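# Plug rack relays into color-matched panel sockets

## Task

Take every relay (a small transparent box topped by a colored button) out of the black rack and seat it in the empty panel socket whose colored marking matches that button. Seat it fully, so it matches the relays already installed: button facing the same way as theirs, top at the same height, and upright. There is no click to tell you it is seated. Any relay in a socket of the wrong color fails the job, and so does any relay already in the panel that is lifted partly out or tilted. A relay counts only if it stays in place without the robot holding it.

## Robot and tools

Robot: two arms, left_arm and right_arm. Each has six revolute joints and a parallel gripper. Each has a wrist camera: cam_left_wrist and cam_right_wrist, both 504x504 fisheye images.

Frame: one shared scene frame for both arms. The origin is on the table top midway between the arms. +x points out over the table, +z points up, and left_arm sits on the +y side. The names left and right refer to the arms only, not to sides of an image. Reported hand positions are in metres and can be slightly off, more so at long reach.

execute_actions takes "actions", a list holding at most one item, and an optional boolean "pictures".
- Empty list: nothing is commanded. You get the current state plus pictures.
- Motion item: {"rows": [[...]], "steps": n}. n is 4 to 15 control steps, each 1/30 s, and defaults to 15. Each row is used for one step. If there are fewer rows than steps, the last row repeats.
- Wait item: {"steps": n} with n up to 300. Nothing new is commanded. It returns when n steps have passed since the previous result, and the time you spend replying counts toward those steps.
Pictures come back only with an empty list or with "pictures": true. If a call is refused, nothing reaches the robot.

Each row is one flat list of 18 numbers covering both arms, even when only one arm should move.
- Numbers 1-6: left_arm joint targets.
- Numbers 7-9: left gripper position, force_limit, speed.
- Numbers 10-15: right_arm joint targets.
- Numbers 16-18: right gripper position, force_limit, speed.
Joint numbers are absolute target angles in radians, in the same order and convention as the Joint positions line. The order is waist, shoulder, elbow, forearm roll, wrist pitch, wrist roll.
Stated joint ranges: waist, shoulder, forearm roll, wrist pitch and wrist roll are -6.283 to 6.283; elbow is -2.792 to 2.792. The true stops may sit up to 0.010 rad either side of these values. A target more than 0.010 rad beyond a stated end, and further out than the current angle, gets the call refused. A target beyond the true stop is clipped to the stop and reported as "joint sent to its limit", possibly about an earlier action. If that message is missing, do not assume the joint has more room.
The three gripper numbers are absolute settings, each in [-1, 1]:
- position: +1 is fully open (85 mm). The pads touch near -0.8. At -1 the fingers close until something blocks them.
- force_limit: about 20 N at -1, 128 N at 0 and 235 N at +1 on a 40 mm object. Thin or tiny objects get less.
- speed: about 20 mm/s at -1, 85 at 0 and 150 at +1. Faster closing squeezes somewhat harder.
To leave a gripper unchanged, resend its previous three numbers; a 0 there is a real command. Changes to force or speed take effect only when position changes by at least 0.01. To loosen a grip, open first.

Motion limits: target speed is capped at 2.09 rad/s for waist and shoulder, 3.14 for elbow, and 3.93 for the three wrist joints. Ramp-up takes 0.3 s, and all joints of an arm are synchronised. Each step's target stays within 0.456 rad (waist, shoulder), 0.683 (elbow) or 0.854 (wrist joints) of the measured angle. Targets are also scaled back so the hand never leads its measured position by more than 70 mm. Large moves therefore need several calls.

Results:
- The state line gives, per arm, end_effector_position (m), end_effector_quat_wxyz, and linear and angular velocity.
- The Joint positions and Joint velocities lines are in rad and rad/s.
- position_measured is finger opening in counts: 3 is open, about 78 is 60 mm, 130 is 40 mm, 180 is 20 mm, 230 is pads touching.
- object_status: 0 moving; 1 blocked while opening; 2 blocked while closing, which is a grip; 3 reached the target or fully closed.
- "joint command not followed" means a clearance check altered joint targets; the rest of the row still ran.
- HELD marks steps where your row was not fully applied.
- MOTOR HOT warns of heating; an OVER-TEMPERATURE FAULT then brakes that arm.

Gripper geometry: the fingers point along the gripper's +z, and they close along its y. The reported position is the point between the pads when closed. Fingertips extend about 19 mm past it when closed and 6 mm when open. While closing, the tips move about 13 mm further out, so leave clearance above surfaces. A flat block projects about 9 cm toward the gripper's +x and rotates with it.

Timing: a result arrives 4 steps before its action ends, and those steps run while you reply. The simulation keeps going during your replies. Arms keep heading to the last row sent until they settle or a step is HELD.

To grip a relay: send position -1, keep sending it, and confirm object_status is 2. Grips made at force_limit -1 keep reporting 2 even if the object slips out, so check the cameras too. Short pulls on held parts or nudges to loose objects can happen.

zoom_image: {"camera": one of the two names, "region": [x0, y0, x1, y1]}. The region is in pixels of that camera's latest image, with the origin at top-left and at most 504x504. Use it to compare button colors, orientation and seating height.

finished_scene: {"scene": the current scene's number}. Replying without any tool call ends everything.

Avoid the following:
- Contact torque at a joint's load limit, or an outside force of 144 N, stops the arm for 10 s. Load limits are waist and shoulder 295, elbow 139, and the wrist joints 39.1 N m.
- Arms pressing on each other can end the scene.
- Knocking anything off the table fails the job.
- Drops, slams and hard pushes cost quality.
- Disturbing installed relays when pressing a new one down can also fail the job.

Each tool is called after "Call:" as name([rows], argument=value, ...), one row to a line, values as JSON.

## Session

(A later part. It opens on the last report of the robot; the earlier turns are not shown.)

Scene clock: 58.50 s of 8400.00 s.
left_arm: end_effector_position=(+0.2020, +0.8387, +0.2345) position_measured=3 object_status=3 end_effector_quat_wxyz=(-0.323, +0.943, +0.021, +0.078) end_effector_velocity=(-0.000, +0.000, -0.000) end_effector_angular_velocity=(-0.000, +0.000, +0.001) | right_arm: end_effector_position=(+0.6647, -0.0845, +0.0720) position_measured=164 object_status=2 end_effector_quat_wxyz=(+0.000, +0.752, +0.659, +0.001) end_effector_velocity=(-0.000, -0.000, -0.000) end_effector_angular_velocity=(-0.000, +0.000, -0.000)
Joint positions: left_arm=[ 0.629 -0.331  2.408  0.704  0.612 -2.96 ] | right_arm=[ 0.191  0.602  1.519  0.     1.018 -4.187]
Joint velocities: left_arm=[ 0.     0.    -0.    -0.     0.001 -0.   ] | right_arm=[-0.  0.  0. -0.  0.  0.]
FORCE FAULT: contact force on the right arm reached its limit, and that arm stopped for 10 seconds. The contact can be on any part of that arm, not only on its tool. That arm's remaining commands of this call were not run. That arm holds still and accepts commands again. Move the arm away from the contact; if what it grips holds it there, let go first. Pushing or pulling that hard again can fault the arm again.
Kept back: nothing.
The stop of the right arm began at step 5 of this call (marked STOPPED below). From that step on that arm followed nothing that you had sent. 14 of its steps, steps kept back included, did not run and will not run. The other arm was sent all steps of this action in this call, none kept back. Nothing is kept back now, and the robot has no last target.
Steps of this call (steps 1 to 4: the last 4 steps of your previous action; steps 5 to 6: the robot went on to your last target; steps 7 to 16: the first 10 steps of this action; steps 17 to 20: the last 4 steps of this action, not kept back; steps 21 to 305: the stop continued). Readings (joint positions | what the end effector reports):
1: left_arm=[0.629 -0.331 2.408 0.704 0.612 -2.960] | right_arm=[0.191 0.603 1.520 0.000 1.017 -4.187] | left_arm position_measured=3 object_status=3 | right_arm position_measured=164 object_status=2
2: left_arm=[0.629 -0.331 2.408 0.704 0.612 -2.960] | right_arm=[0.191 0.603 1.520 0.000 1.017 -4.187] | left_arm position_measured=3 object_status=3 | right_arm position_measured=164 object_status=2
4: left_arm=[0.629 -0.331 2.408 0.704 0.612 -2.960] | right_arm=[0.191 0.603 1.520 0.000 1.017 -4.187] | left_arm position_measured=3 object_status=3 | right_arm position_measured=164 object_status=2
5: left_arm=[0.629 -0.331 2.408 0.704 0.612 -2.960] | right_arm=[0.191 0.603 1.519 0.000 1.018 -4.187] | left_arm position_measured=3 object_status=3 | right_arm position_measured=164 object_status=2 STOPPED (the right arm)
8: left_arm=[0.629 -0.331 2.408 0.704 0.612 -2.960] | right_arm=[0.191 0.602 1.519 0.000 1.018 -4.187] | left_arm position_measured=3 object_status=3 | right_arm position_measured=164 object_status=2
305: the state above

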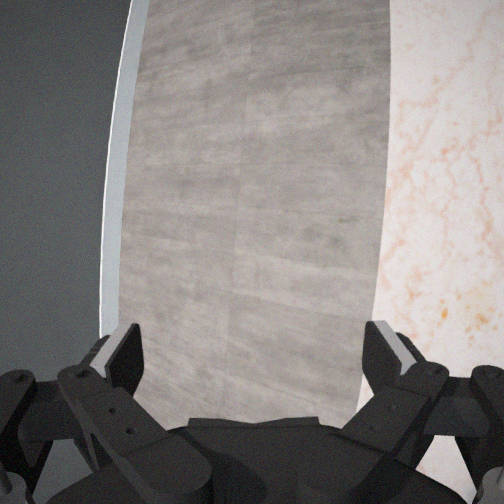

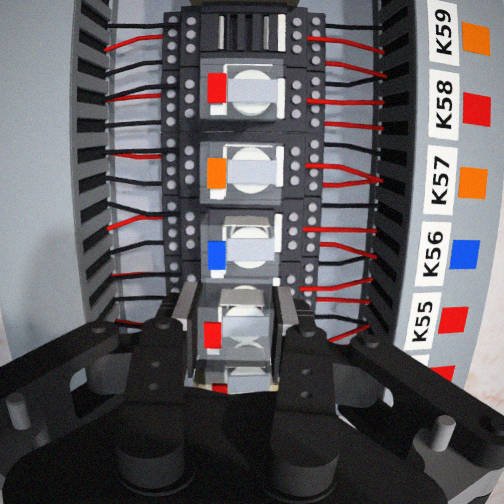

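Call:
execute_actions([
  {"rows":[[0.629,-0.331,2.408,0.704,0.612,-2.96,1,0,0,0.1906,0.600,1.5169,0,1.0247,-4.187,-1,-0.4,-0.1],[0.629,-0.331,2.408,0.704,0.612,-2.96,1,0,0,0.1906,0.600,1.5169,0,1.0247,-4.187,-1,-0.4,-0.1],[0.629,-0.331,2.408,0.704,0.612,-2.96,1,0,0,0.1906,0.597,1.5145,0,1.030,-4.187,-1,-0.4,-0.1],[0.629,-0.331,2.408,0.704,0.612,-2.96,1,0,0,0.1906,0.597,1.5145,0,1.030,-4.187,-1,-0.4,-0.1],[0.629,-0.331,2.408,0.704,0.612,-2.96,1,0,0,0.1906,0.5943,1.5122,0,1.0351,-4.187,-1,-0.4,-0.1],[0.629,-0.331,2.408,0.704,0.612,-2.96,1,0,0,0.1906,0.5943,1.5122,0,1.0351,-4.187,-1,-0.4,-0.1],[0.629,-0.331,2.408,0.704,0.612,-2.96,1,0,0,0.1906,0.5943,1.5122,0,1.0351,-4.187,-1,-0.4,-0.1],[0.629,-0.331,2.408,0.704,0.612,-2.96,1,0,0,0.1893,0.5967,1.5081,0,1.0368,-4.1883,-1,-0.4,-0.1]],"steps":15},
], pictures=true)

Scene clock: 59.70 s of 8400.00 s.
left_arm: end_effector_position=(+0.2020, +0.8387, +0.2345) position_measured=3 object_status=3 end_effector_quat_wxyz=(-0.323, +0.943, +0.021, +0.078) end_effector_velocity=(+0.000, +0.000, -0.000) end_effector_angular_velocity=(-0.000, -0.001, +0.001) | right_arm: end_effector_position=(+0.6660, -0.0851, +0.0820) position_measured=164 object_status=2 end_effector_quat_wxyz=(+0.000, +0.752, +0.659, +0.000) end_effector_velocity=(-0.001, -0.000, -0.003) end_effector_angular_velocity=(-0.002, +0.005, +0.003)
Joint positions: left_arm=[ 0.629 -0.331  2.408  0.704  0.612 -2.96 ] | right_arm=[ 0.189  0.596  1.508  0.     1.037 -4.188]
Joint velocities: left_arm=[ 0.001  0.     0.    -0.    -0.001 -0.001] | right_arm=[-0.     0.003 -0.    -0.     0.002 -0.003]
Steps of this call (steps 1 to 25: nothing new was sent; steps 26 to 36: the first 11 steps of this action). Readings (joint positions | what the end effector reports):
26: left_arm=[0.629 -0.331 2.408 0.704 0.612 -2.960] | right_arm=[0.191 0.602 1.519 0.000 1.018 -4.187] | left_arm position_measured=3 object_status=3 | right_arm position_measured=164 object_status=2
27: left_arm=[0.629 -0.331 2.408 0.704 0.612 -2.960] | right_arm=[0.191 0.601 1.518 0.000 1.021 -4.187] | left_arm position_measured=3 object_status=3 | right_arm position_measured=164 object_status=2
29: left_arm=[0.629 -0.331 2.408 0.704 0.612 -2.960] | right_arm=[0.191 0.599 1.516 0.000 1.028 -4.187] | left_arm position_measured=3 object_status=3 | right_arm position_measured=164 object_status=2
33: left_arm=[0.629 -0.331 2.408 0.704 0.612 -2.960] | right_arm=[0.191 0.594 1.512 0.000 1.035 -4.187] | left_arm position_measured=3 object_status=3 | right_arm position_measured=164 object_status=2
36: the state above

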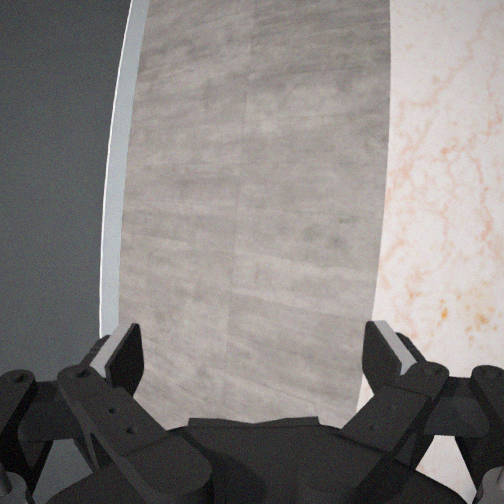

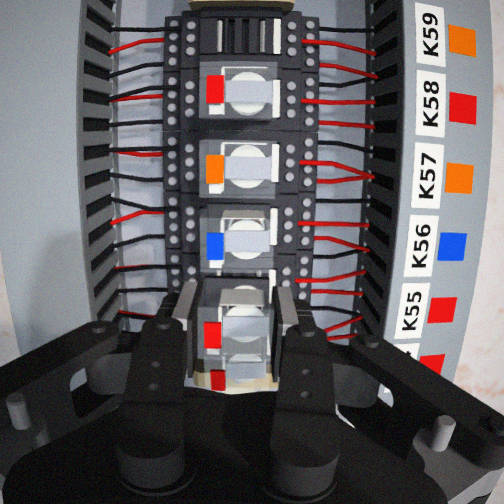

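Call:
execute_actions([
  {"rows":[[0.629,-0.331,2.408,0.704,0.612,-2.96,1,0,0,0.1902,0.5967,1.5081,0,1.0368,-4.1875,-1,-0.4,-0.1],[0.629,-0.331,2.408,0.704,0.612,-2.96,1,0,0,0.1902,0.5967,1.5081,0,1.0368,-4.1875,-1,-0.4,-0.1],[0.629,-0.331,2.408,0.704,0.612,-2.96,1,0,0,0.1902,0.5983,1.5094,0,1.0339,-4.1875,-1,-0.4,-0.1],[0.629,-0.331,2.408,0.704,0.612,-2.96,1,0,0,0.1902,0.600,1.5107,0,1.0309,-4.1875,-1,-0.4,-0.1],[0.629,-0.331,2.408,0.704,0.612,-2.96,1,0,0,0.1902,0.6016,1.512,0,1.028,-4.1875,-1,-0.4,-0.1],[0.629,-0.331,2.408,0.704,0.612,-2.96,1,0,0,0.1902,0.6024,1.5127,0,1.0265,-4.1875,-1,-0.4,-0.1],[0.629,-0.331,2.408,0.704,0.612,-2.96,1,0,0,0.1902,0.6033,1.5134,0,1.0249,-4.1875,-1,-0.4,-0.1],[0.629,-0.331,2.408,0.704,0.612,-2.96,1,0,0,0.1902,0.6041,1.514,0,1.0235,-4.1875,-1,-0.4,-0.1]],"steps":15},
], pictures=true)

Scene clock: 60.50 s of 8400.00 s.
left_arm: end_effector_position=(+0.2020, +0.8387, +0.2345) position_measured=3 object_status=3 end_effector_quat_wxyz=(-0.323, +0.943, +0.021, +0.078) end_effector_velocity=(+0.000, +0.000, +0.000) end_effector_angular_velocity=(+0.000, -0.000, -0.000) | right_arm: end_effector_position=(+0.6656, -0.0845, +0.0726) position_measured=164 object_status=2 end_effector_quat_wxyz=(-0.000, +0.752, +0.659, -0.000) end_effector_velocity=(+0.000, +0.001, -0.001) end_effector_angular_velocity=(+0.000, -0.001, +0.001)
Joint positions: left_arm=[ 0.629 -0.331  2.408  0.704  0.612 -2.96 ] | right_arm=[ 0.19   0.604  1.514 -0.     1.024 -4.188]
Joint velocities: left_arm=[-0. -0. -0.  0.  0.  0.] | right_arm=[ 0.001  0.001 -0.    -0.    -0.002  0.001]
Steps of this call (steps 1 to 4: the last 4 steps of your previous action; steps 5 to 13: the robot went on to your last target; steps 14 to 24: the first 11 steps of this action). Readings (joint positions | what the end effector reports):
14: left_arm=[0.629 -0.331 2.408 0.704 0.612 -2.960] | right_arm=[0.189 0.597 1.508 -0.000 1.037 -4.188] | left_arm position_measured=3 object_status=3 | right_arm position_measured=164 object_status=2
15: left_arm=[0.629 -0.331 2.408 0.704 0.612 -2.960] | right_arm=[0.190 0.597 1.508 -0.000 1.037 -4.188] | left_arm position_measured=3 object_status=3 | right_arm position_measured=164 object_status=2
17: left_arm=[0.629 -0.331 2.408 0.704 0.612 -2.960] | right_arm=[0.190 0.598 1.508 -0.000 1.036 -4.188] | left_arm position_measured=3 object_status=3 | right_arm position_measured=164 object_status=2
21: left_arm=[0.629 -0.331 2.408 0.704 0.612 -2.960] | right_arm=[0.190 0.603 1.513 -0.000 1.026 -4.188] | left_arm position_measured=3 object_status=3 | right_arm position_measured=164 object_status=2
24: the state above

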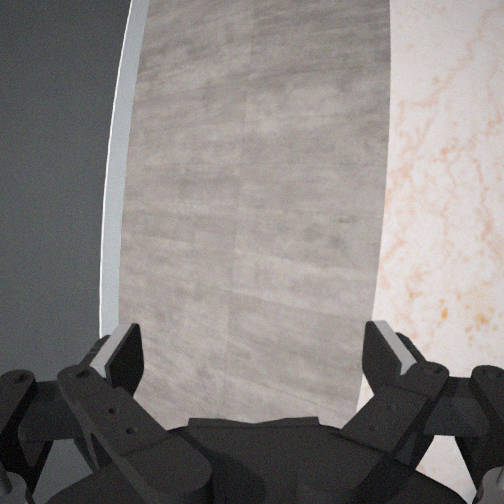

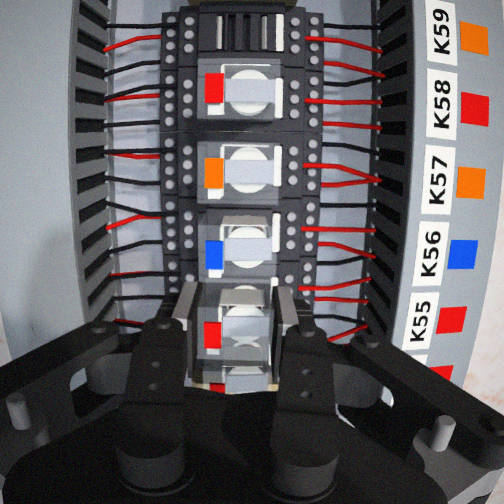

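Call:
execute_actions([
  {"rows":[[0.629,-0.331,2.408,0.704,0.612,-2.96,1,0,0,0.1902,0.6047,1.5145,0,1.0224,-4.1875,-1,-0.4,-0.1],[0.629,-0.331,2.408,0.704,0.612,-2.96,1,0,0,0.1902,0.6047,1.5145,0,1.0224,-4.1875,-1,-0.4,-0.1],[0.629,-0.331,2.408,0.704,0.612,-2.96,1,0,0,0.1902,0.6053,1.515,0,1.0213,-4.1875,-1,-0.4,-0.1]],"steps":9},
])

Scene clock: 60.80 s of 8400.00 s.
left_arm: end_effector_position=(+0.2020, +0.8387, +0.2345) position_measured=3 object_status=3 end_effector_quat_wxyz=(-0.323, +0.943, +0.021, +0.078) end_effector_velocity=(-0.000, +0.000, +0.000) end_effector_angular_velocity=(+0.000, +0.001, -0.000) | right_arm: end_effector_position=(+0.6657, -0.0845, +0.0713) position_measured=164 object_status=2 end_effector_quat_wxyz=(+0.000, +0.752, +0.659, +0.000) end_effector_velocity=(+0.001, -0.000, -0.002) end_effector_angular_velocity=(-0.000, +0.000, -0.001)
Joint positions: left_arm=[ 0.629 -0.331  2.408  0.704  0.612 -2.96 ] | right_arm=[ 0.19   0.605  1.515 -0.     1.021 -4.188]
Joint velocities: left_arm=[ 0.    -0.    -0.    -0.     0.     0.001] | right_arm=[-0.001  0.003  0.    -0.    -0.003  0.   ]
Steps of this call (steps 1 to 4: the last 4 steps of your previous action; steps 5 to 9: the first 5 steps of this action). Readings (joint positions | what the end effector reports):
5: left_arm=[0.629 -0.331 2.408 0.704 0.612 -2.960] | right_arm=[0.190 0.604 1.514 -0.000 1.023 -4.188] | left_arm position_measured=3 object_status=3 | right_arm position_measured=164 object_status=2
6: left_arm=[0.629 -0.331 2.408 0.704 0.612 -2.960] | right_arm=[0.190 0.604 1.514 -0.000 1.023 -4.188] | left_arm position_measured=3 object_status=3 | right_arm position_measured=164 object_status=2
8: left_arm=[0.629 -0.331 2.408 0.704 0.612 -2.960] | right_arm=[0.190 0.605 1.515 -0.000 1.022 -4.188] | left_arm position_measured=3 object_status=3 | right_arm position_measured=164 object_status=2
9: the state above

Another ~1 mm.

Call:
execute_actions([
  {"rows":[[0.629,-0.331,2.408,0.704,0.612,-2.96,1,0,0,0.1902,0.6057,1.5153,0,1.0206,-4.1875,-1,-0.4,-0.1],[0.629,-0.331,2.408,0.704,0.612,-2.96,1,0,0,0.1902,0.6057,1.5153,0,1.0206,-4.1875,-1,-0.4,-0.1],[0.629,-0.331,2.408,0.704,0.612,-2.96,1,0,0,0.1902,0.6061,1.5157,0,1.0198,-4.1875,-1,-0.4,-0.1]],"steps":10},
])

Scene clock: 61.17 s of 8400.00 s.
left_arm: end_effector_position=(+0.2020, +0.8387, +0.2345) position_measured=3 object_status=3 end_effector_quat_wxyz=(-0.323, +0.943, +0.021, +0.078) end_effector_velocity=(-0.000, +0.000, -0.000) end_effector_angular_velocity=(-0.000, +0.001, +0.001) | right_arm: end_effector_position=(+0.6657, -0.0845, +0.0705) position_measured=164 object_status=2 end_effector_quat_wxyz=(+0.000, +0.752, +0.659, +0.000) end_effector_velocity=(-0.000, -0.001, -0.001) end_effector_angular_velocity=(-0.000, +0.001, -0.001)
Joint positions: left_arm=[ 0.629 -0.331  2.408  0.704  0.612 -2.96 ] | right_arm=[ 0.19   0.606  1.516 -0.     1.02  -4.188]
Joint velocities: left_arm=[ 0.     0.    -0.    -0.     0.001  0.   ] | right_arm=[-0.001  0.     0.001  0.    -0.     0.   ]
Steps of this call (steps 1 to 4: the last 4 steps of your previous action; step 5: the robot went on to your last target; steps 6 to 11: the first 6 steps of this action). Readings (joint positions | what the end effector reports):
6: left_arm=[0.629 -0.331 2.408 0.704 0.612 -2.960] | right_arm=[0.190 0.605 1.515 -0.000 1.021 -4.188] | left_arm position_measured=3 object_status=3 | right_arm position_measured=164 object_status=2
7: left_arm=[0.629 -0.331 2.408 0.704 0.612 -2.960] | right_arm=[0.190 0.605 1.515 -0.000 1.021 -4.188] | left_arm position_measured=3 object_status=3 | right_arm position_measured=164 object_status=2
9: left_arm=[0.629 -0.331 2.408 0.704 0.612 -2.960] | right_arm=[0.190 0.606 1.515 -0.000 1.020 -4.188] | left_arm position_measured=3 object_status=3 | right_arm position_measured=164 object_status=2
11: the state above

Past the earlier jam. Continue to ~0.0685.

Call:
execute_actions([
  {"rows":[[0.629,-0.331,2.408,0.704,0.612,-2.96,1,0,0,0.1902,0.6066,1.5161,0,1.0189,-4.1875,-1,-0.4,-0.1],[0.629,-0.331,2.408,0.704,0.612,-2.96,1,0,0,0.1902,0.6066,1.5161,0,1.0189,-4.1875,-1,-0.4,-0.1],[0.629,-0.331,2.408,0.704,0.612,-2.96,1,0,0,0.1902,0.607,1.5164,0,1.0182,-4.1875,-1,-0.4,-0.1],[0.629,-0.331,2.408,0.704,0.612,-2.96,1,0,0,0.1902,0.607,1.5164,0,1.0182,-4.1875,-1,-0.4,-0.1],[0.629,-0.331,2.408,0.704,0.612,-2.96,1,0,0,0.1902,0.6074,1.5167,0,1.0175,-4.1875,-1,-0.4,-0.1],[0.629,-0.331,2.408,0.704,0.612,-2.96,1,0,0,0.1902,0.6074,1.5167,0,1.0175,-4.1875,-1,-0.4,-0.1],[0.629,-0.331,2.408,0.704,0.612,-2.96,1,0,0,0.1902,0.6078,1.517,0,1.0168,-4.1875,-1,-0.4,-0.1]],"steps":13},
])

Scene clock: 61.67 s of 8400.00 s.
left_arm: end_effector_position=(+0.2020, +0.8387, +0.2345) position_measured=3 object_status=3 end_effector_quat_wxyz=(-0.323, +0.943, +0.021, +0.078) end_effector_velocity=(+0.001, -0.000, -0.000) end_effector_angular_velocity=(-0.000, +0.000, -0.002) | right_arm: end_effector_position=(+0.6656, -0.0846, +0.0681) position_measured=164 object_status=2 end_effector_quat_wxyz=(+0.000, +0.752, +0.659, -0.000) end_effector_velocity=(+0.001, -0.000, -0.001) end_effector_angular_velocity=(+0.000, -0.001, -0.000)
Joint positions: left_arm=[ 0.629 -0.331  2.408  0.704  0.612 -2.96 ] | right_arm=[ 0.19   0.608  1.517 -0.     1.017 -4.188]
Joint velocities: left_arm=[-0.001  0.     0.     0.    -0.     0.001] | right_arm=[-0.001  0.001  0.001 -0.    -0.002 -0.   ]
Steps of this call (steps 1 to 4: the last 4 steps of your previous action; steps 5 to 6: the robot went on to your last target; steps 7 to 15: the first 9 steps of this action). Readings (joint positions | what the end effector reports):
7: left_arm=[0.629 -0.331 2.408 0.704 0.612 -2.960] | right_arm=[0.190 0.606 1.516 -0.000 1.020 -4.188] | left_arm position_measured=3 object_status=3 | right_arm position_measured=164 object_status=2
8: left_arm=[0.629 -0.331 2.408 0.704 0.612 -2.960] | right_arm=[0.190 0.606 1.516 -0.000 1.019 -4.188] | left_arm position_measured=3 object_status=3 | right_arm position_measured=164 object_status=2
10: left_arm=[0.629 -0.331 2.408 0.704 0.612 -2.960] | right_arm=[0.190 0.607 1.516 -0.000 1.018 -4.188] | left_arm position_measured=3 object_status=3 | right_arm position_measured=164 object_status=2
14: left_arm=[0.629 -0.331 2.408 0.704 0.612 -2.960] | right_arm=[0.190 0.608 1.517 -0.000 1.017 -4.188] | left_arm position_measured=3 object_status=3 | right_arm position_measured=164 object_status=2
15: the state above

Call:
execute_actions([
  {"rows":[[0.629,-0.331,2.408,0.704,0.612,-2.96,1,0,0,0.1902,0.6082,1.5173,0,1.0161,-4.1875,-1,-0.4,-0.1],[0.629,-0.331,2.408,0.704,0.612,-2.96,1,0,0,0.1902,0.6082,1.5173,0,1.0161,-4.1875,-1,-0.4,-0.1],[0.629,-0.331,2.408,0.704,0.612,-2.96,1,0,0,0.1902,0.6085,1.5176,0,1.0155,-4.1875,-1,-0.4,-0.1],[0.629,-0.331,2.408,0.704,0.612,-2.96,1,0,0,0.1902,0.6085,1.5176,0,1.0155,-4.1875,-1,-0.4,-0.1],[0.629,-0.331,2.408,0.704,0.612,-2.96,1,0,0,0.1902,0.6088,1.5178,0,1.015,-4.1875,-1,-0.4,-0.1]],"steps":12},
], pictures=true)

Scene clock: 62.17 s of 8400.00 s.
left_arm: end_effector_position=(+0.2020, +0.8387, +0.2345) position_measured=3 object_status=3 end_effector_quat_wxyz=(-0.323, +0.943, +0.021, +0.078) end_effector_velocity=(-0.000, +0.000, +0.000) end_effector_angular_velocity=(-0.000, -0.000, +0.000) | right_arm: end_effector_position=(+0.6656, -0.0845, +0.0670) position_measured=164 object_status=2 end_effector_quat_wxyz=(+0.000, +0.752, +0.659, +0.000) end_effector_velocity=(+0.000, -0.001, -0.000) end_effector_angular_velocity=(-0.000, +0.000, -0.001)
Joint positions: left_arm=[ 0.629 -0.331  2.408  0.704  0.612 -2.96 ] | right_arm=[ 0.19   0.609  1.518 -0.     1.015 -4.188]
Joint velocities: left_arm=[ 0.  0. -0. -0. -0.  0.] | right_arm=[-0.001  0.001 -0.    -0.    -0.     0.   ]
Steps of this call (steps 1 to 4: the last 4 steps of your previous action; steps 5 to 7: the robot went on to your last target; steps 8 to 15: the first 8 steps of this action). Readings (joint positions | what the end effector reports):
8: left_arm=[0.629 -0.331 2.408 0.704 0.612 -2.960] | right_arm=[0.190 0.608 1.517 -0.000 1.017 -4.188] | left_arm position_measured=3 object_status=3 | right_arm position_measured=164 object_status=2
9: left_arm=[0.629 -0.331 2.408 0.704 0.612 -2.960] | right_arm=[0.190 0.608 1.517 -0.000 1.016 -4.188] | left_arm position_measured=3 object_status=3 | right_arm position_measured=164 object_status=2
11: left_arm=[0.629 -0.331 2.408 0.704 0.612 -2.960] | right_arm=[0.190 0.608 1.517 -0.000 1.016 -4.188] | left_arm position_measured=3 object_status=3 | right_arm position_measured=164 object_status=2
15: the state above

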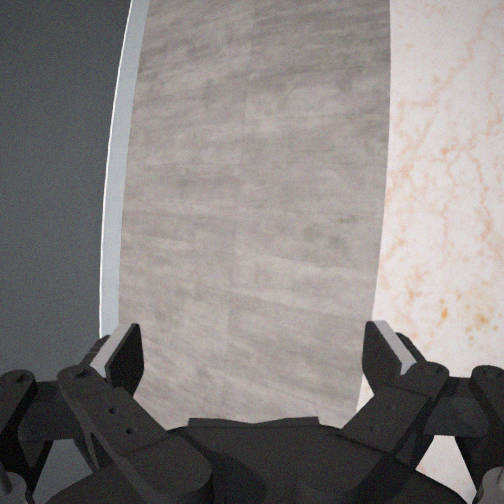

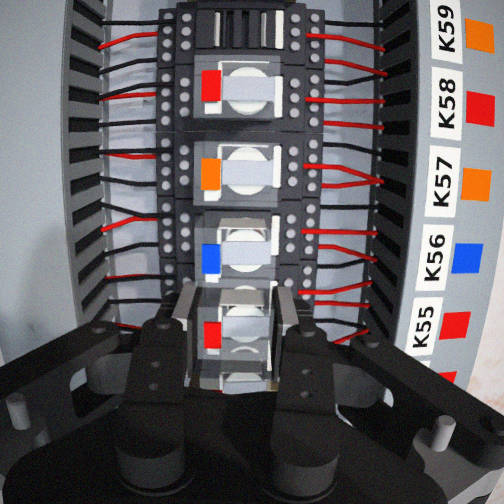

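Call:
execute_actions([
  {"rows":[[0.629,-0.331,2.408,0.704,0.612,-2.96,1,0,0,0.1902,0.6091,1.518,0,1.0145,-4.1875,-1,-0.4,-0.1],[0.629,-0.331,2.408,0.704,0.612,-2.96,1,0,0,0.1902,0.6091,1.518,0,1.0145,-4.1875,-1,-0.4,-0.1],[0.629,-0.331,2.408,0.704,0.612,-2.96,1,0,0,0.1902,0.6094,1.5182,0,1.014,-4.1875,-1,-0.4,-0.1],[0.629,-0.331,2.408,0.704,0.612,-2.96,1,0,0,0.1902,0.6094,1.5182,0,1.014,-4.1875,-1,-0.4,-0.1],[0.629,-0.331,2.408,0.704,0.612,-2.96,1,0,0,0.1902,0.6094,1.5182,0,1.014,-4.1875,-1,-0.4,-0.1],[0.629,-0.331,2.408,0.704,0.612,-2.96,1,0,0,0.1902,0.6094,1.5182,0,1.014,-4.1875,-1,-0.4,-0.1],[0.629,-0.331,2.408,0.704,0.612,-2.96,1,0,0,0.1902,0.6094,1.5182,0,1.014,-4.1875,0.05,-0.4,0.5]],"steps":15},
])

Call:
execute_actions([
  {"rows":[[0.629,-0.331,2.408,0.704,0.612,-2.96,1,0,0,0.1902,0.6094,1.5182,0,1.014,-4.1875,0.05,-0.4,0.5],[0.629,-0.331,2.408,0.704,0.612,-2.96,1,0,0,0.1902,0.557,1.475,0,1.1096,-4.1875,0.05,-0.4,0.5]],"steps":15},
], pictures=true)

Call:
zoom_image(camera="cam_right_wrist", region=[160,20,340,400])

Scene clock: 62.97 s of 8400.00 s.
left_arm: end_effector_position=(+0.2020, +0.8387, +0.2345) position_measured=3 object_status=3 end_effector_quat_wxyz=(-0.323, +0.943, +0.021, +0.078) end_effector_velocity=(+0.001, -0.000, +0.001) end_effector_angular_velocity=(+0.001, -0.001, -0.002) | right_arm: end_effector_position=(+0.6653, -0.0846, +0.0658) position_measured=142 object_status=0 end_effector_quat_wxyz=(-0.000, +0.752, +0.659, -0.000) end_effector_velocity=(-0.000, +0.000, +0.001) end_effector_angular_velocity=(+0.000, -0.001, +0.000)
Joint positions: left_arm=[ 0.629 -0.331  2.408  0.704  0.612 -2.96 ] | right_arm=[ 0.19   0.61   1.519  0.     1.014 -4.187]
Joint velocities: left_arm=[-0.002 -0.    -0.001 -0.    -0.     0.001] | right_arm=[ 0.    -0.001  0.     0.     0.    -0.   ]
Steps of this call (steps 1 to 4: the last 4 steps of your previous action; steps 5 to 13: the robot went on to your last target; steps 14 to 24: the first 11 steps of this action). Readings (joint positions | what the end effector reports):
14: left_arm=[0.629 -0.331 2.408 0.704 0.612 -2.960] | right_arm=[0.190 0.609 1.518 0.000 1.015 -4.188] | left_arm position_measured=3 object_status=3 | right_arm position_measured=164 object_status=2
15: left_arm=[0.629 -0.331 2.408 0.704 0.612 -2.960] | right_arm=[0.190 0.609 1.518 0.000 1.015 -4.188] | left_arm position_measured=3 object_status=3 | right_arm position_measured=164 object_status=2
17: left_arm=[0.629 -0.331 2.408 0.704 0.612 -2.960] | right_arm=[0.190 0.609 1.518 0.000 1.014 -4.188] | left_arm position_measured=3 object_status=3 | right_arm position_measured=164 object_status=2
21: left_arm=[0.629 -0.331 2.408 0.704 0.612 -2.960] | right_arm=[0.190 0.609 1.518 0.000 1.014 -4.187] | left_arm position_measured=3 object_status=3 | right_arm position_measured=164 object_status=0
24: the state above

Scene clock: 63.47 s of 8400.00 s.
left_arm: end_effector_position=(+0.2020, +0.8387, +0.2345) position_measured=3 object_status=3 end_effector_quat_wxyz=(-0.323, +0.943, +0.021, +0.078) end_effector_velocity=(+0.001, -0.001, -0.001) end_effector_angular_velocity=(-0.000, +0.001, -0.004) | right_arm: end_effector_position=(+0.6645, -0.0850, +0.1309) position_measured=123 object_status=3 end_effector_quat_wxyz=(-0.000, +0.752, +0.659, +0.000) end_effector_velocity=(-0.000, -0.001, -0.001) end_effector_angular_velocity=(-0.001, +0.002, -0.000)
Joint positions: left_arm=[ 0.629 -0.331  2.408  0.704  0.612 -2.96 ] | right_arm=[ 0.19   0.557  1.475  0.     1.109 -4.187]
Joint velocities: left_arm=[-0.002  0.     0.001  0.    -0.001  0.001] | right_arm=[-0.001  0.001  0.    -0.     0.001  0.   ]
Steps of this call (steps 1 to 4: the last 4 steps of your previous action; steps 5 to 15: the first 11 steps of this action). Readings (joint positions | what the end effector reports):
5: left_arm=[0.629 -0.331 2.408 0.704 0.612 -2.960] | right_arm=[0.190 0.610 1.518 0.000 1.014 -4.187] | left_arm position_measured=3 object_status=3 | right_arm position_measured=123 object_status=0
6: left_arm=[0.629 -0.331 2.408 0.704 0.612 -2.960] | right_arm=[0.190 0.610 1.518 0.000 1.014 -4.187] | left_arm position_measured=3 object_status=3 | right_arm position_measured=123 object_status=0
8: left_arm=[0.629 -0.331 2.408 0.704 0.612 -2.960] | right_arm=[0.190 0.596 1.507 -0.000 1.041 -4.187] | left_arm position_measured=3 object_status=3 | right_arm position_measured=123 object_status=0
12: left_arm=[0.629 -0.331 2.408 0.704 0.612 -2.960] | right_arm=[0.190 0.556 1.475 0.000 1.109 -4.187] | left_arm position_measured=3 object_status=3 | right_arm position_measured=123 object_status=3
15: the state above

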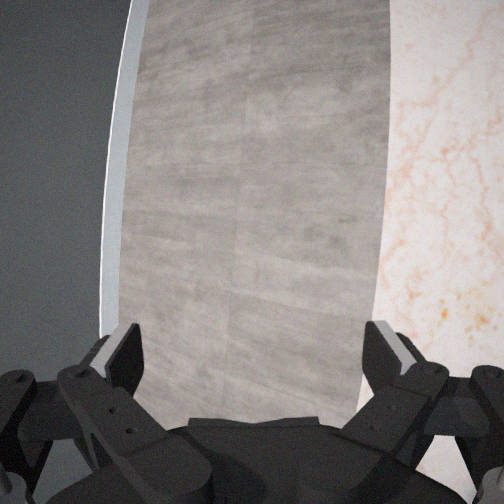

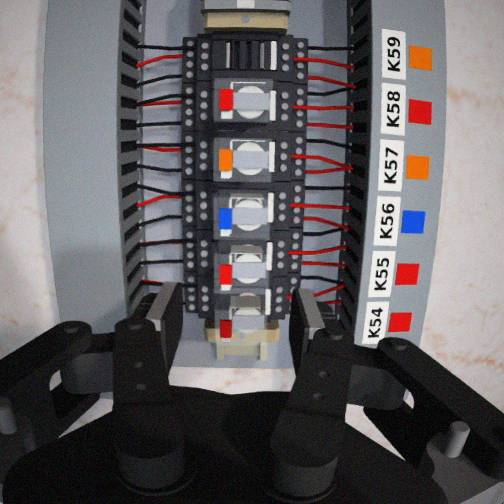

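Region (160, 20, 340, 400) of cam_right_wrist's 504x504 image, scaled by 1.326, with more detail than that image has; it fills the left 239 columns of this view, and the rest is white.

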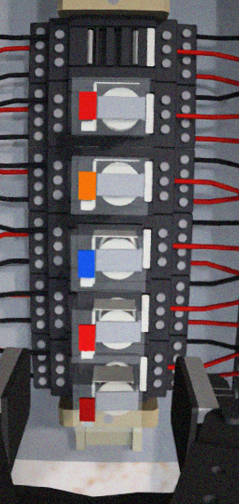

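Call:
execute_actions([
  {"rows":[[0.629,-0.331,2.408,0.704,0.612,-2.96,1,0,0,-0.0576,0.4963,1.5758,0,1.0695,-1.4244,0.1,-0.4,0]],"steps":15},
])

Call:
execute_actions([
  {"rows":[[0.629,-0.331,2.408,0.704,0.612,-2.96,1,0,0,-0.0576,0.4963,1.5758,0,1.0695,-1.4244,0.1,-0.4,0]],"steps":15},
])

Call:
execute_actions([
  {"rows":[[0.629,-0.331,2.408,0.704,0.612,-2.96,1,0,0,-0.0576,0.4963,1.5758,0,1.0695,-1.4244,0.1,-0.4,0],[0.629,-0.331,2.408,0.704,0.612,-2.96,1,0,0,-0.0576,0.4963,1.5758,0,1.0695,-1.4244,0.1,-0.4,0],[0.629,-0.331,2.408,0.704,0.612,-2.96,1,0,0,-0.0576,0.529,1.6056,0,1.007,-1.4244,0.1,-0.4,0]],"steps":15},
], pictures=true)

Scene clock: 64.20 s of 8400.00 s.
left_arm: end_effector_position=(+0.2020, +0.8387, +0.2345) position_measured=3 object_status=3 end_effector_quat_wxyz=(-0.323, +0.943, +0.021, +0.078) end_effector_velocity=(-0.000, +0.000, -0.000) end_effector_angular_velocity=(-0.000, -0.000, +0.002) | right_arm: end_effector_position=(+0.6825, -0.1954, +0.1302) position_measured=117 object_status=0 end_effector_quat_wxyz=(-0.000, +0.934, +0.356, -0.000) end_effector_velocity=(+0.033, -0.370, +0.001) end_effector_angular_velocity=(-0.001, -0.005, -3.211)
Joint positions: left_arm=[ 0.629 -0.331  2.408  0.704  0.612 -2.96 ] | right_arm=[ 0.055  0.524  1.53  -0.     1.088 -3.611]
Joint velocities: left_arm=[ 0.001  0.001 -0.    -0.    -0.    -0.001] | right_arm=[-0.454 -0.115  0.185  0.    -0.075  2.756]
Steps of this call (steps 1 to 4: the last 4 steps of your previous action; steps 5 to 11: the robot went on to your last target; steps 12 to 22: the first 11 steps of this action). Readings (joint positions | what the end effector reports):
12: left_arm=[0.629 -0.331 2.408 0.704 0.612 -2.960] | right_arm=[0.190 0.557 1.475 0.000 1.110 -4.187] | left_arm position_measured=3 object_status=3 | right_arm position_measured=123 object_status=0
13: left_arm=[0.629 -0.331 2.408 0.704 0.612 -2.960] | right_arm=[0.188 0.557 1.475 0.000 1.110 -4.180] | left_arm position_measured=3 object_status=3 | right_arm position_measured=122 object_status=0
15: left_arm=[0.629 -0.331 2.408 0.704 0.612 -2.960] | right_arm=[0.172 0.553 1.482 0.000 1.107 -4.124] | left_arm position_measured=3 object_status=3 | right_arm position_measured=118 object_status=0
19: left_arm=[0.629 -0.331 2.408 0.704 0.612 -2.960] | right_arm=[0.104 0.536 1.510 -0.000 1.096 -3.865] | left_arm position_measured=3 object_status=3 | right_arm position_measured=117 object_status=0
22: the state above

Scene clock: 64.70 s of 8400.00 s.
left_arm: end_effector_position=(+0.2020, +0.8387, +0.2345) position_measured=3 object_status=3 end_effector_quat_wxyz=(-0.323, +0.943, +0.021, +0.078) end_effector_velocity=(-0.001, +0.000, -0.000) end_effector_angular_velocity=(-0.001, +0.000, +0.004) | right_arm: end_effector_position=(+0.6851, -0.2828, +0.1299) position_measured=117 object_status=3 end_effector_quat_wxyz=(+0.000, +0.823, -0.568, -0.000) end_effector_velocity=(-0.001, -0.030, -0.000) end_effector_angular_velocity=(-0.000, +0.000, -3.039)
Joint positions: left_arm=[ 0.629 -0.331  2.408  0.704  0.612 -2.96 ] | right_arm=[-0.053  0.497  1.574 -0.     1.07  -1.784]
Joint velocities: left_arm=[ 0.002 -0.     0.     0.     0.001 -0.001] | right_arm=[-0.038 -0.009  0.015 -0.    -0.006  3.001]
Steps of this call (steps 1 to 4: the last 4 steps of your previous action; steps 5 to 15: the first 11 steps of this action). Readings (joint positions | what the end effector reports):
5: left_arm=[0.629 -0.331 2.408 0.704 0.612 -2.960] | right_arm=[-0.012 0.508 1.557 -0.000 1.077 -3.041] | left_arm position_measured=3 object_status=3 | right_arm position_measured=117 object_status=3
6: left_arm=[0.629 -0.331 2.408 0.704 0.612 -2.960] | right_arm=[-0.021 0.505 1.561 -0.000 1.075 -2.913] | left_arm position_measured=3 object_status=3 | right_arm position_measured=117 object_status=3
8: left_arm=[0.629 -0.331 2.408 0.704 0.612 -2.960] | right_arm=[-0.035 0.502 1.566 -0.000 1.073 -2.656] | left_arm position_measured=3 object_status=3 | right_arm position_measured=117 object_status=3
12: left_arm=[0.629 -0.331 2.408 0.704 0.612 -2.960] | right_arm=[-0.048 0.499 1.572 -0.000 1.071 -2.143] | left_arm position_measured=3 object_status=3 | right_arm position_measured=117 object_status=3
15: the state above

Scene clock: 65.20 s of 8400.00 s.
left_arm: end_effector_position=(+0.2020, +0.8387, +0.2345) position_measured=3 object_status=3 end_effector_quat_wxyz=(-0.323, +0.943, +0.021, +0.078) end_effector_velocity=(+0.001, -0.000, +0.000) end_effector_angular_velocity=(+0.001, +0.000, -0.003) | right_arm: end_effector_position=(+0.6850, -0.2863, +0.0897) position_measured=117 object_status=3 end_effector_quat_wxyz=(-0.000, -0.707, +0.707, +0.000) end_effector_velocity=(+0.000, +0.000, -0.000) end_effector_angular_velocity=(-0.000, -0.000, -0.000)
Joint positions: left_arm=[ 0.629 -0.331  2.408  0.704  0.612 -2.96 ] | right_arm=[-0.058  0.529  1.605 -0.     1.007 -1.424]
Joint velocities: left_arm=[-0.001 -0.    -0.     0.    -0.001  0.002] | right_arm=[ 0.     0.    -0.    -0.    -0.     0.001]
Steps of this call (steps 1 to 4: the last 4 steps of your previous action; steps 5 to 15: the first 11 steps of this action). Readings (joint positions | what the end effector reports):
5: left_arm=[0.629 -0.331 2.408 0.704 0.612 -2.960] | right_arm=[-0.057 0.496 1.576 -0.000 1.070 -1.456] | left_arm position_measured=3 object_status=3 | right_arm position_measured=117 object_status=3
6: left_arm=[0.629 -0.331 2.408 0.704 0.612 -2.960] | right_arm=[-0.058 0.496 1.576 -0.000 1.070 -1.434] | left_arm position_measured=3 object_status=3 | right_arm position_measured=117 object_status=3
8: left_arm=[0.629 -0.331 2.408 0.704 0.612 -2.960] | right_arm=[-0.058 0.499 1.579 -0.000 1.062 -1.425] | left_arm position_measured=3 object_status=3 | right_arm position_measured=117 object_status=3
12: left_arm=[0.629 -0.331 2.408 0.704 0.612 -2.960] | right_arm=[-0.058 0.529 1.606 -0.000 1.007 -1.425] | left_arm position_measured=3 object_status=3 | right_arm position_measured=117 object_status=3
15: the state above

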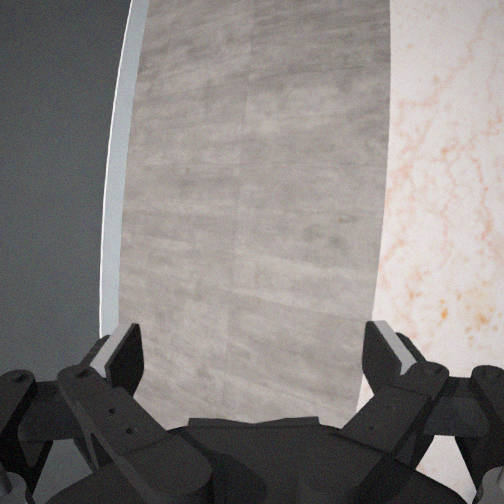

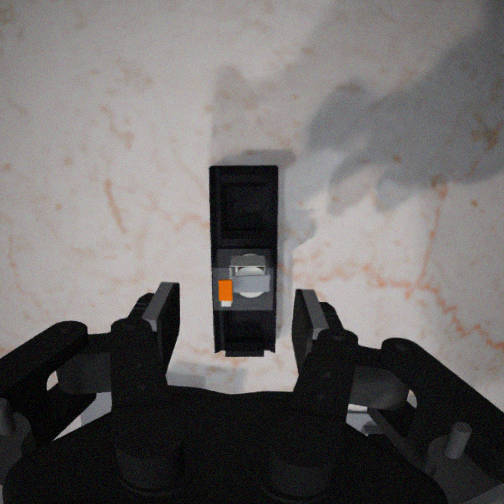

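Call:
execute_actions([
  {"rows":[[0.629,-0.331,2.408,0.704,0.612,-2.96,1,0,0,-0.0572,0.5264,1.6101,0,1.0051,-1.424,0.1,-0.4,-0.1],[0.629,-0.331,2.408,0.704,0.612,-2.96,1,0,0,-0.0572,0.5264,1.6101,0,1.0051,-1.424,0.1,-0.4,-0.1],[0.629,-0.331,2.408,0.704,0.612,-2.96,1,0,0,-0.0572,0.5464,1.6237,0,0.9715,-1.424,0.1,-0.4,-0.1],[0.629,-0.331,2.408,0.704,0.612,-2.96,1,0,0,-0.0572,0.5464,1.6237,0,0.9715,-1.424,0.1,-0.4,-0.1],[0.629,-0.331,2.408,0.704,0.612,-2.96,1,0,0,-0.0572,0.5664,1.6372,0,0.938,-1.424,0.1,-0.4,-0.1]],"steps":14},
], pictures=true)

Scene clock: 65.70 s of 8400.00 s.
left_arm: end_effector_position=(+0.2020, +0.8387, +0.2345) position_measured=3 object_status=3 end_effector_quat_wxyz=(-0.323, +0.943, +0.021, +0.078) end_effector_velocity=(-0.000, -0.000, -0.000) end_effector_angular_velocity=(+0.000, +0.001, -0.001) | right_arm: end_effector_position=(+0.6830, -0.2862, +0.0457) position_measured=117 object_status=3 end_effector_quat_wxyz=(-0.000, -0.707, +0.707, +0.000) end_effector_velocity=(+0.000, +0.000, -0.000) end_effector_angular_velocity=(+0.000, +0.000, -0.000)
Joint positions: left_arm=[ 0.629 -0.331  2.408  0.704  0.612 -2.96 ] | right_arm=[-0.057  0.567  1.637 -0.     0.938 -1.424]
Joint velocities: left_arm=[ 0.    -0.     0.    -0.     0.     0.002] | right_arm=[ 0.     0.001 -0.     0.     0.     0.   ]
Steps of this call (steps 1 to 4: the last 4 steps of your previous action; step 5: the robot went on to your last target; steps 6 to 15: the first 10 steps of this action). Readings (joint positions | what the end effector reports):
6: left_arm=[0.629 -0.331 2.408 0.704 0.612 -2.960] | right_arm=[-0.058 0.529 1.606 0.000 1.007 -1.424] | left_arm position_measured=3 object_status=3 | right_arm position_measured=117 object_status=3
7: left_arm=[0.629 -0.331 2.408 0.704 0.612 -2.960] | right_arm=[-0.057 0.528 1.608 0.000 1.006 -1.424] | left_arm position_measured=3 object_status=3 | right_arm position_measured=117 object_status=3
9: left_arm=[0.629 -0.331 2.408 0.704 0.612 -2.960] | right_arm=[-0.057 0.529 1.613 0.000 0.998 -1.424] | left_arm position_measured=3 object_status=3 | right_arm position_measured=117 object_status=3
13: left_arm=[0.629 -0.331 2.408 0.704 0.612 -2.960] | right_arm=[-0.057 0.566 1.638 -0.000 0.939 -1.424] | left_arm position_measured=3 object_status=3 | right_arm position_measured=117 object_status=3
15: the state above

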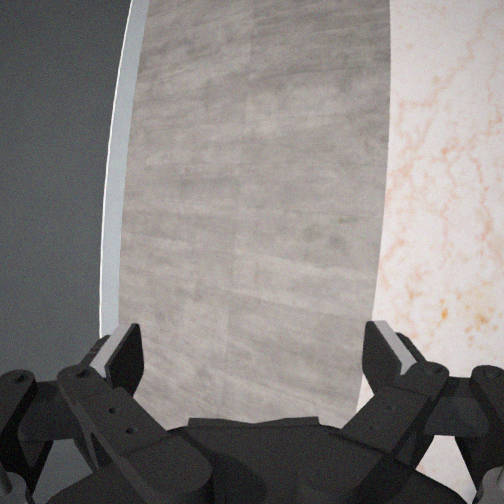

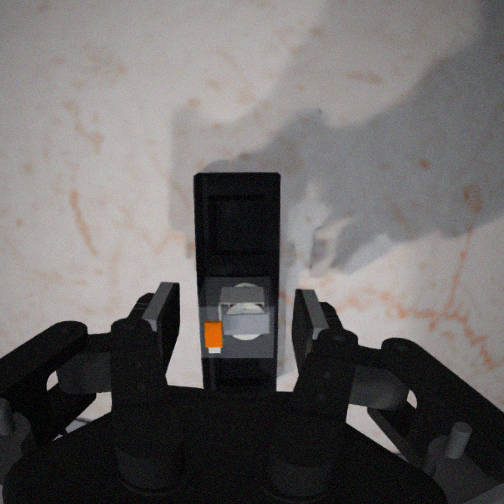

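Call:
execute_actions([
  {"rows":[[0.629,-0.331,2.408,0.704,0.612,-2.96,1,0,0,-0.0572,0.5664,1.6372,0,0.938,-1.424,-1,-0.4,0]],"steps":14},
])

Call:
execute_actions([
  {"rows":[[0.629,-0.331,2.408,0.704,0.612,-2.96,1,0,0,-0.0572,0.5664,1.6372,0,0.938,-1.424,-1,-0.4,0],[0.629,-0.331,2.408,0.704,0.612,-2.96,1,0,0,-0.0572,0.558,1.631,0,0.9526,-1.424,-1,-0.4,0],[0.629,-0.331,2.408,0.704,0.612,-2.96,1,0,0,-0.0572,0.558,1.631,0,0.9526,-1.424,-1,-0.4,0],[0.629,-0.331,2.408,0.704,0.612,-2.96,1,0,0,-0.0572,0.5264,1.6101,0,1.0051,-1.424,-1,-0.4,0],[0.629,-0.331,2.408,0.704,0.612,-2.96,1,0,0,-0.0572,0.5264,1.6101,0,1.0051,-1.424,-1,-0.4,0],[0.629,-0.331,2.408,0.704,0.612,-2.96,1,0,0,-0.0572,0.486,1.573,0,1.0826,-1.424,-1,-0.4,0]],"steps":15},
], pictures=true)

Call:
execute_actions([
  {"rows":[[0.629,-0.331,2.408,0.704,0.612,-2.96,1,0,0,0.3047,0.6546,1.2922,0,1.1948,-4.0729,-1,-0.4,0]],"steps":15},
])

Call:
execute_actions([
  {"steps":24},
], pictures=true)

Scene clock: 66.53 s of 8400.00 s.
left_arm: end_effector_position=(+0.2020, +0.8387, +0.2345) position_measured=3 object_status=3 end_effector_quat_wxyz=(-0.323, +0.943, +0.021, +0.078) end_effector_velocity=(+0.000, +0.000, +0.000) end_effector_angular_velocity=(+0.000, +0.001, -0.001) | right_arm: end_effector_position=(+0.6830, -0.2862, +0.0460) position_measured=165 object_status=0 end_effector_quat_wxyz=(+0.000, -0.707, +0.707, -0.000) end_effector_velocity=(+0.000, -0.001, +0.001) end_effector_angular_velocity=(-0.000, -0.001, -0.002)
Joint positions: left_arm=[ 0.629 -0.331  2.408  0.704  0.612 -2.96 ] | right_arm=[-0.057  0.566  1.637  0.     0.938 -1.424]
Joint velocities: left_arm=[-0.    -0.    -0.    -0.     0.001  0.001] | right_arm=[-0.002 -0.001  0.    -0.     0.    -0.   ]
Steps of this call (steps 1 to 4: the last 4 steps of your previous action; steps 5 to 15: the robot went on to your last target; steps 16 to 25: the first 10 steps of this action). Readings (joint positions | what the end effector reports):
16: left_arm=[0.629 -0.331 2.408 0.704 0.612 -2.960] | right_arm=[-0.057 0.566 1.637 -0.000 0.938 -1.424] | left_arm position_measured=3 object_status=3 | right_arm position_measured=117 object_status=0
17: left_arm=[0.629 -0.331 2.408 0.704 0.612 -2.960] | right_arm=[-0.057 0.566 1.637 -0.000 0.938 -1.424] | left_arm position_measured=3 object_status=3 | right_arm position_measured=117 object_status=0
19: left_arm=[0.629 -0.331 2.408 0.704 0.612 -2.960] | right_arm=[-0.057 0.566 1.637 -0.000 0.938 -1.424] | left_arm position_measured=3 object_status=3 | right_arm position_measured=126 object_status=0
23: left_arm=[0.629 -0.331 2.408 0.704 0.612 -2.960] | right_arm=[-0.057 0.566 1.637 0.000 0.938 -1.424] | left_arm position_measured=3 object_status=3 | right_arm position_measured=155 object_status=0
25: the state above

Scene clock: 67.03 s of 8400.00 s.
left_arm: end_effector_position=(+0.2020, +0.8387, +0.2345) position_measured=3 object_status=3 end_effector_quat_wxyz=(-0.323, +0.943, +0.021, +0.078) end_effector_velocity=(-0.000, +0.000, +0.000) end_effector_angular_velocity=(-0.000, +0.000, +0.001) | right_arm: end_effector_position=(+0.6830, -0.2862, +0.1400) position_measured=165 object_status=2 end_effector_quat_wxyz=(+0.001, -0.707, +0.707, -0.000) end_effector_velocity=(-0.015, -0.002, -0.009) end_effector_angular_velocity=(-0.006, +0.038, +0.001)
Joint positions: left_arm=[ 0.629 -0.331  2.408  0.704  0.612 -2.96 ] | right_arm=[-0.057  0.485  1.573  0.     1.082 -1.424]
Joint velocities: left_arm=[ 0.001  0.    -0.    -0.     0.001  0.   ] | right_arm=[ 0.001  0.002  0.015 -0.001  0.021 -0.   ]
Steps of this call (steps 1 to 4: the last 4 steps of your previous action; steps 5 to 15: the first 11 steps of this action). Readings (joint positions | what the end effector reports):
5: left_arm=[0.629 -0.331 2.408 0.704 0.612 -2.960] | right_arm=[-0.057 0.566 1.637 0.000 0.938 -1.424] | left_arm position_measured=3 object_status=3 | right_arm position_measured=165 object_status=2
6: left_arm=[0.629 -0.331 2.408 0.704 0.612 -2.960] | right_arm=[-0.057 0.566 1.637 0.000 0.938 -1.424] | left_arm position_measured=3 object_status=3 | right_arm position_measured=165 object_status=2
8: left_arm=[0.629 -0.331 2.408 0.704 0.612 -2.960] | right_arm=[-0.057 0.559 1.632 0.000 0.951 -1.424] | left_arm position_measured=3 object_status=3 | right_arm position_measured=165 object_status=2
12: left_arm=[0.629 -0.331 2.408 0.704 0.612 -2.960] | right_arm=[-0.057 0.507 1.591 0.000 1.043 -1.424] | left_arm position_measured=3 object_status=3 | right_arm position_measured=165 object_status=2
15: the state above

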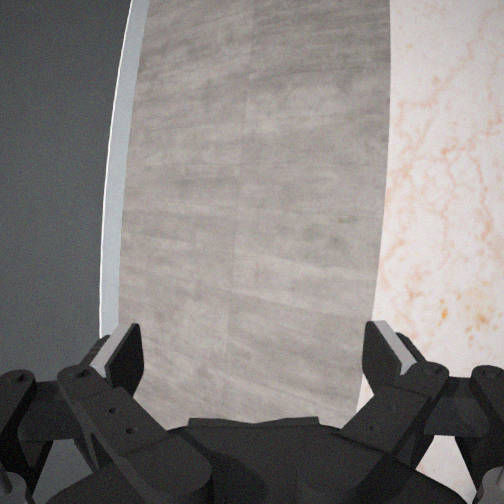

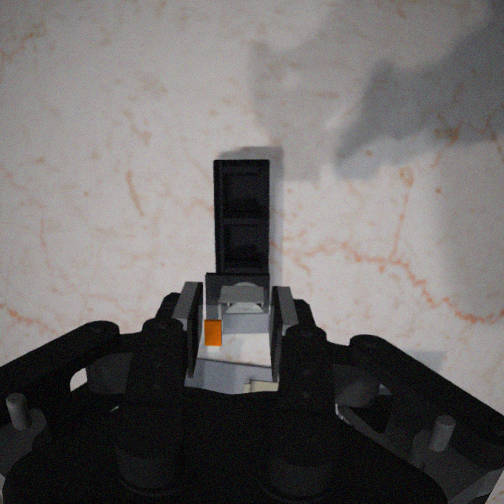

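Scene clock: 67.53 s of 8400.00 s.
left_arm: end_effector_position=(+0.2020, +0.8387, +0.2345) position_measured=3 object_status=3 end_effector_quat_wxyz=(-0.323, +0.943, +0.021, +0.078) end_effector_velocity=(+0.001, -0.000, +0.000) end_effector_angular_velocity=(+0.000, +0.000, -0.001) | right_arm: end_effector_position=(+0.6993, -0.1483, +0.1412) position_measured=165 object_status=2 end_effector_quat_wxyz=(-0.000, +0.888, -0.459, +0.000) end_effector_velocity=(+0.009, +0.454, +0.001) end_effector_angular_velocity=(-0.001, +0.001, +2.419)
Joint positions: left_arm=[ 0.629 -0.331  2.408  0.704  0.612 -2.96 ] | right_arm=[ 0.104  0.561  1.448 -0.     1.133 -1.879]
Joint velocities: left_arm=[-0.001  0.    -0.     0.     0.     0.   ] | right_arm=[ 0.514  0.241 -0.399 -0.     0.159 -1.905]
Steps of this call (steps 1 to 4: the last 4 steps of your previous action; steps 5 to 15: the first 11 steps of this action). Readings (joint positions | what the end effector reports):
5: left_arm=[0.629 -0.331 2.408 0.704 0.612 -2.960] | right_arm=[-0.057 0.486 1.573 0.000 1.083 -1.424] | left_arm position_measured=3 object_status=3 | right_arm position_measured=165 object_status=2
6: left_arm=[0.629 -0.331 2.408 0.704 0.612 -2.960] | right_arm=[-0.054 0.487 1.571 -0.000 1.084 -1.431] | left_arm position_measured=3 object_status=3 | right_arm position_measured=165 object_status=2
8: left_arm=[0.629 -0.331 2.408 0.704 0.612 -2.960] | right_arm=[-0.031 0.498 1.552 -0.000 1.091 -1.487] | left_arm position_measured=3 object_status=3 | right_arm position_measured=165 object_status=2
12: left_arm=[0.629 -0.331 2.408 0.704 0.612 -2.960] | right_arm=[0.050 0.536 1.490 -0.000 1.116 -1.697] | left_arm position_measured=3 object_status=3 | right_arm position_measured=165 object_status=2
15: the state above

Scene clock: 68.33 s of 8400.00 s.
left_arm: end_effector_position=(+0.2020, +0.8387, +0.2345) position_measured=3 object_status=3 end_effector_quat_wxyz=(-0.323, +0.943, +0.021, +0.078) end_effector_velocity=(-0.000, -0.000, -0.001) end_effector_angular_velocity=(-0.001, +0.002, -0.001) | right_arm: end_effector_position=(+0.6801, +0.0322, +0.1399) position_measured=165 object_status=2 end_effector_quat_wxyz=(+0.000, +0.754, +0.657, -0.000) end_effector_velocity=(-0.001, +0.003, -0.000) end_effector_angular_velocity=(-0.000, +0.000, +0.284)
Joint positions: left_arm=[ 0.629 -0.331  2.408  0.704  0.612 -2.96 ] | right_arm=[ 0.305  0.655  1.292 -0.     1.195 -4.068]
Joint velocities: left_arm=[-0.001  0.     0.001  0.     0.001  0.001] | right_arm=[ 0.003  0.001 -0.002  0.     0.001 -0.281]
Kept back: nothing.
Steps of this call (steps 1 to 4: the last 4 steps of your previous action; steps 5 to 24: the robot went on to your last target). Readings (joint positions | what the end effector reports):
1: left_arm=[0.629 -0.331 2.408 0.704 0.612 -2.960] | right_arm=[0.121 0.569 1.434 -0.000 1.138 -1.945] | left_arm position_measured=3 object_status=3 | right_arm position_measured=165 object_status=2
2: left_arm=[0.629 -0.331 2.408 0.704 0.612 -2.960] | right_arm=[0.138 0.577 1.422 -0.000 1.143 -2.015] | left_arm position_measured=3 object_status=3 | right_arm position_measured=165 object_status=2
4: left_arm=[0.629 -0.331 2.408 0.704 0.612 -2.960] | right_arm=[0.170 0.592 1.397 -0.000 1.153 -2.167] | left_arm position_measured=3 object_status=3 | right_arm position_measured=165 object_status=2
8: left_arm=[0.629 -0.331 2.408 0.704 0.612 -2.960] | right_arm=[0.226 0.618 1.354 -0.000 1.170 -2.534] | left_arm position_measured=3 object_status=3 | right_arm position_measured=165 object_status=2
24: the state above

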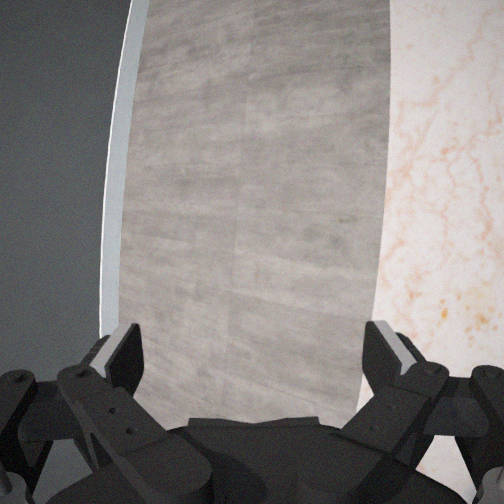

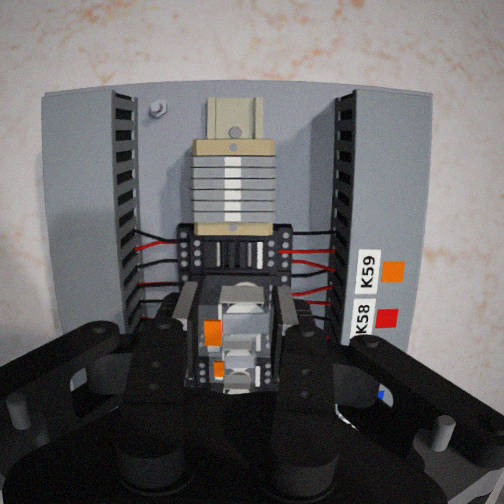

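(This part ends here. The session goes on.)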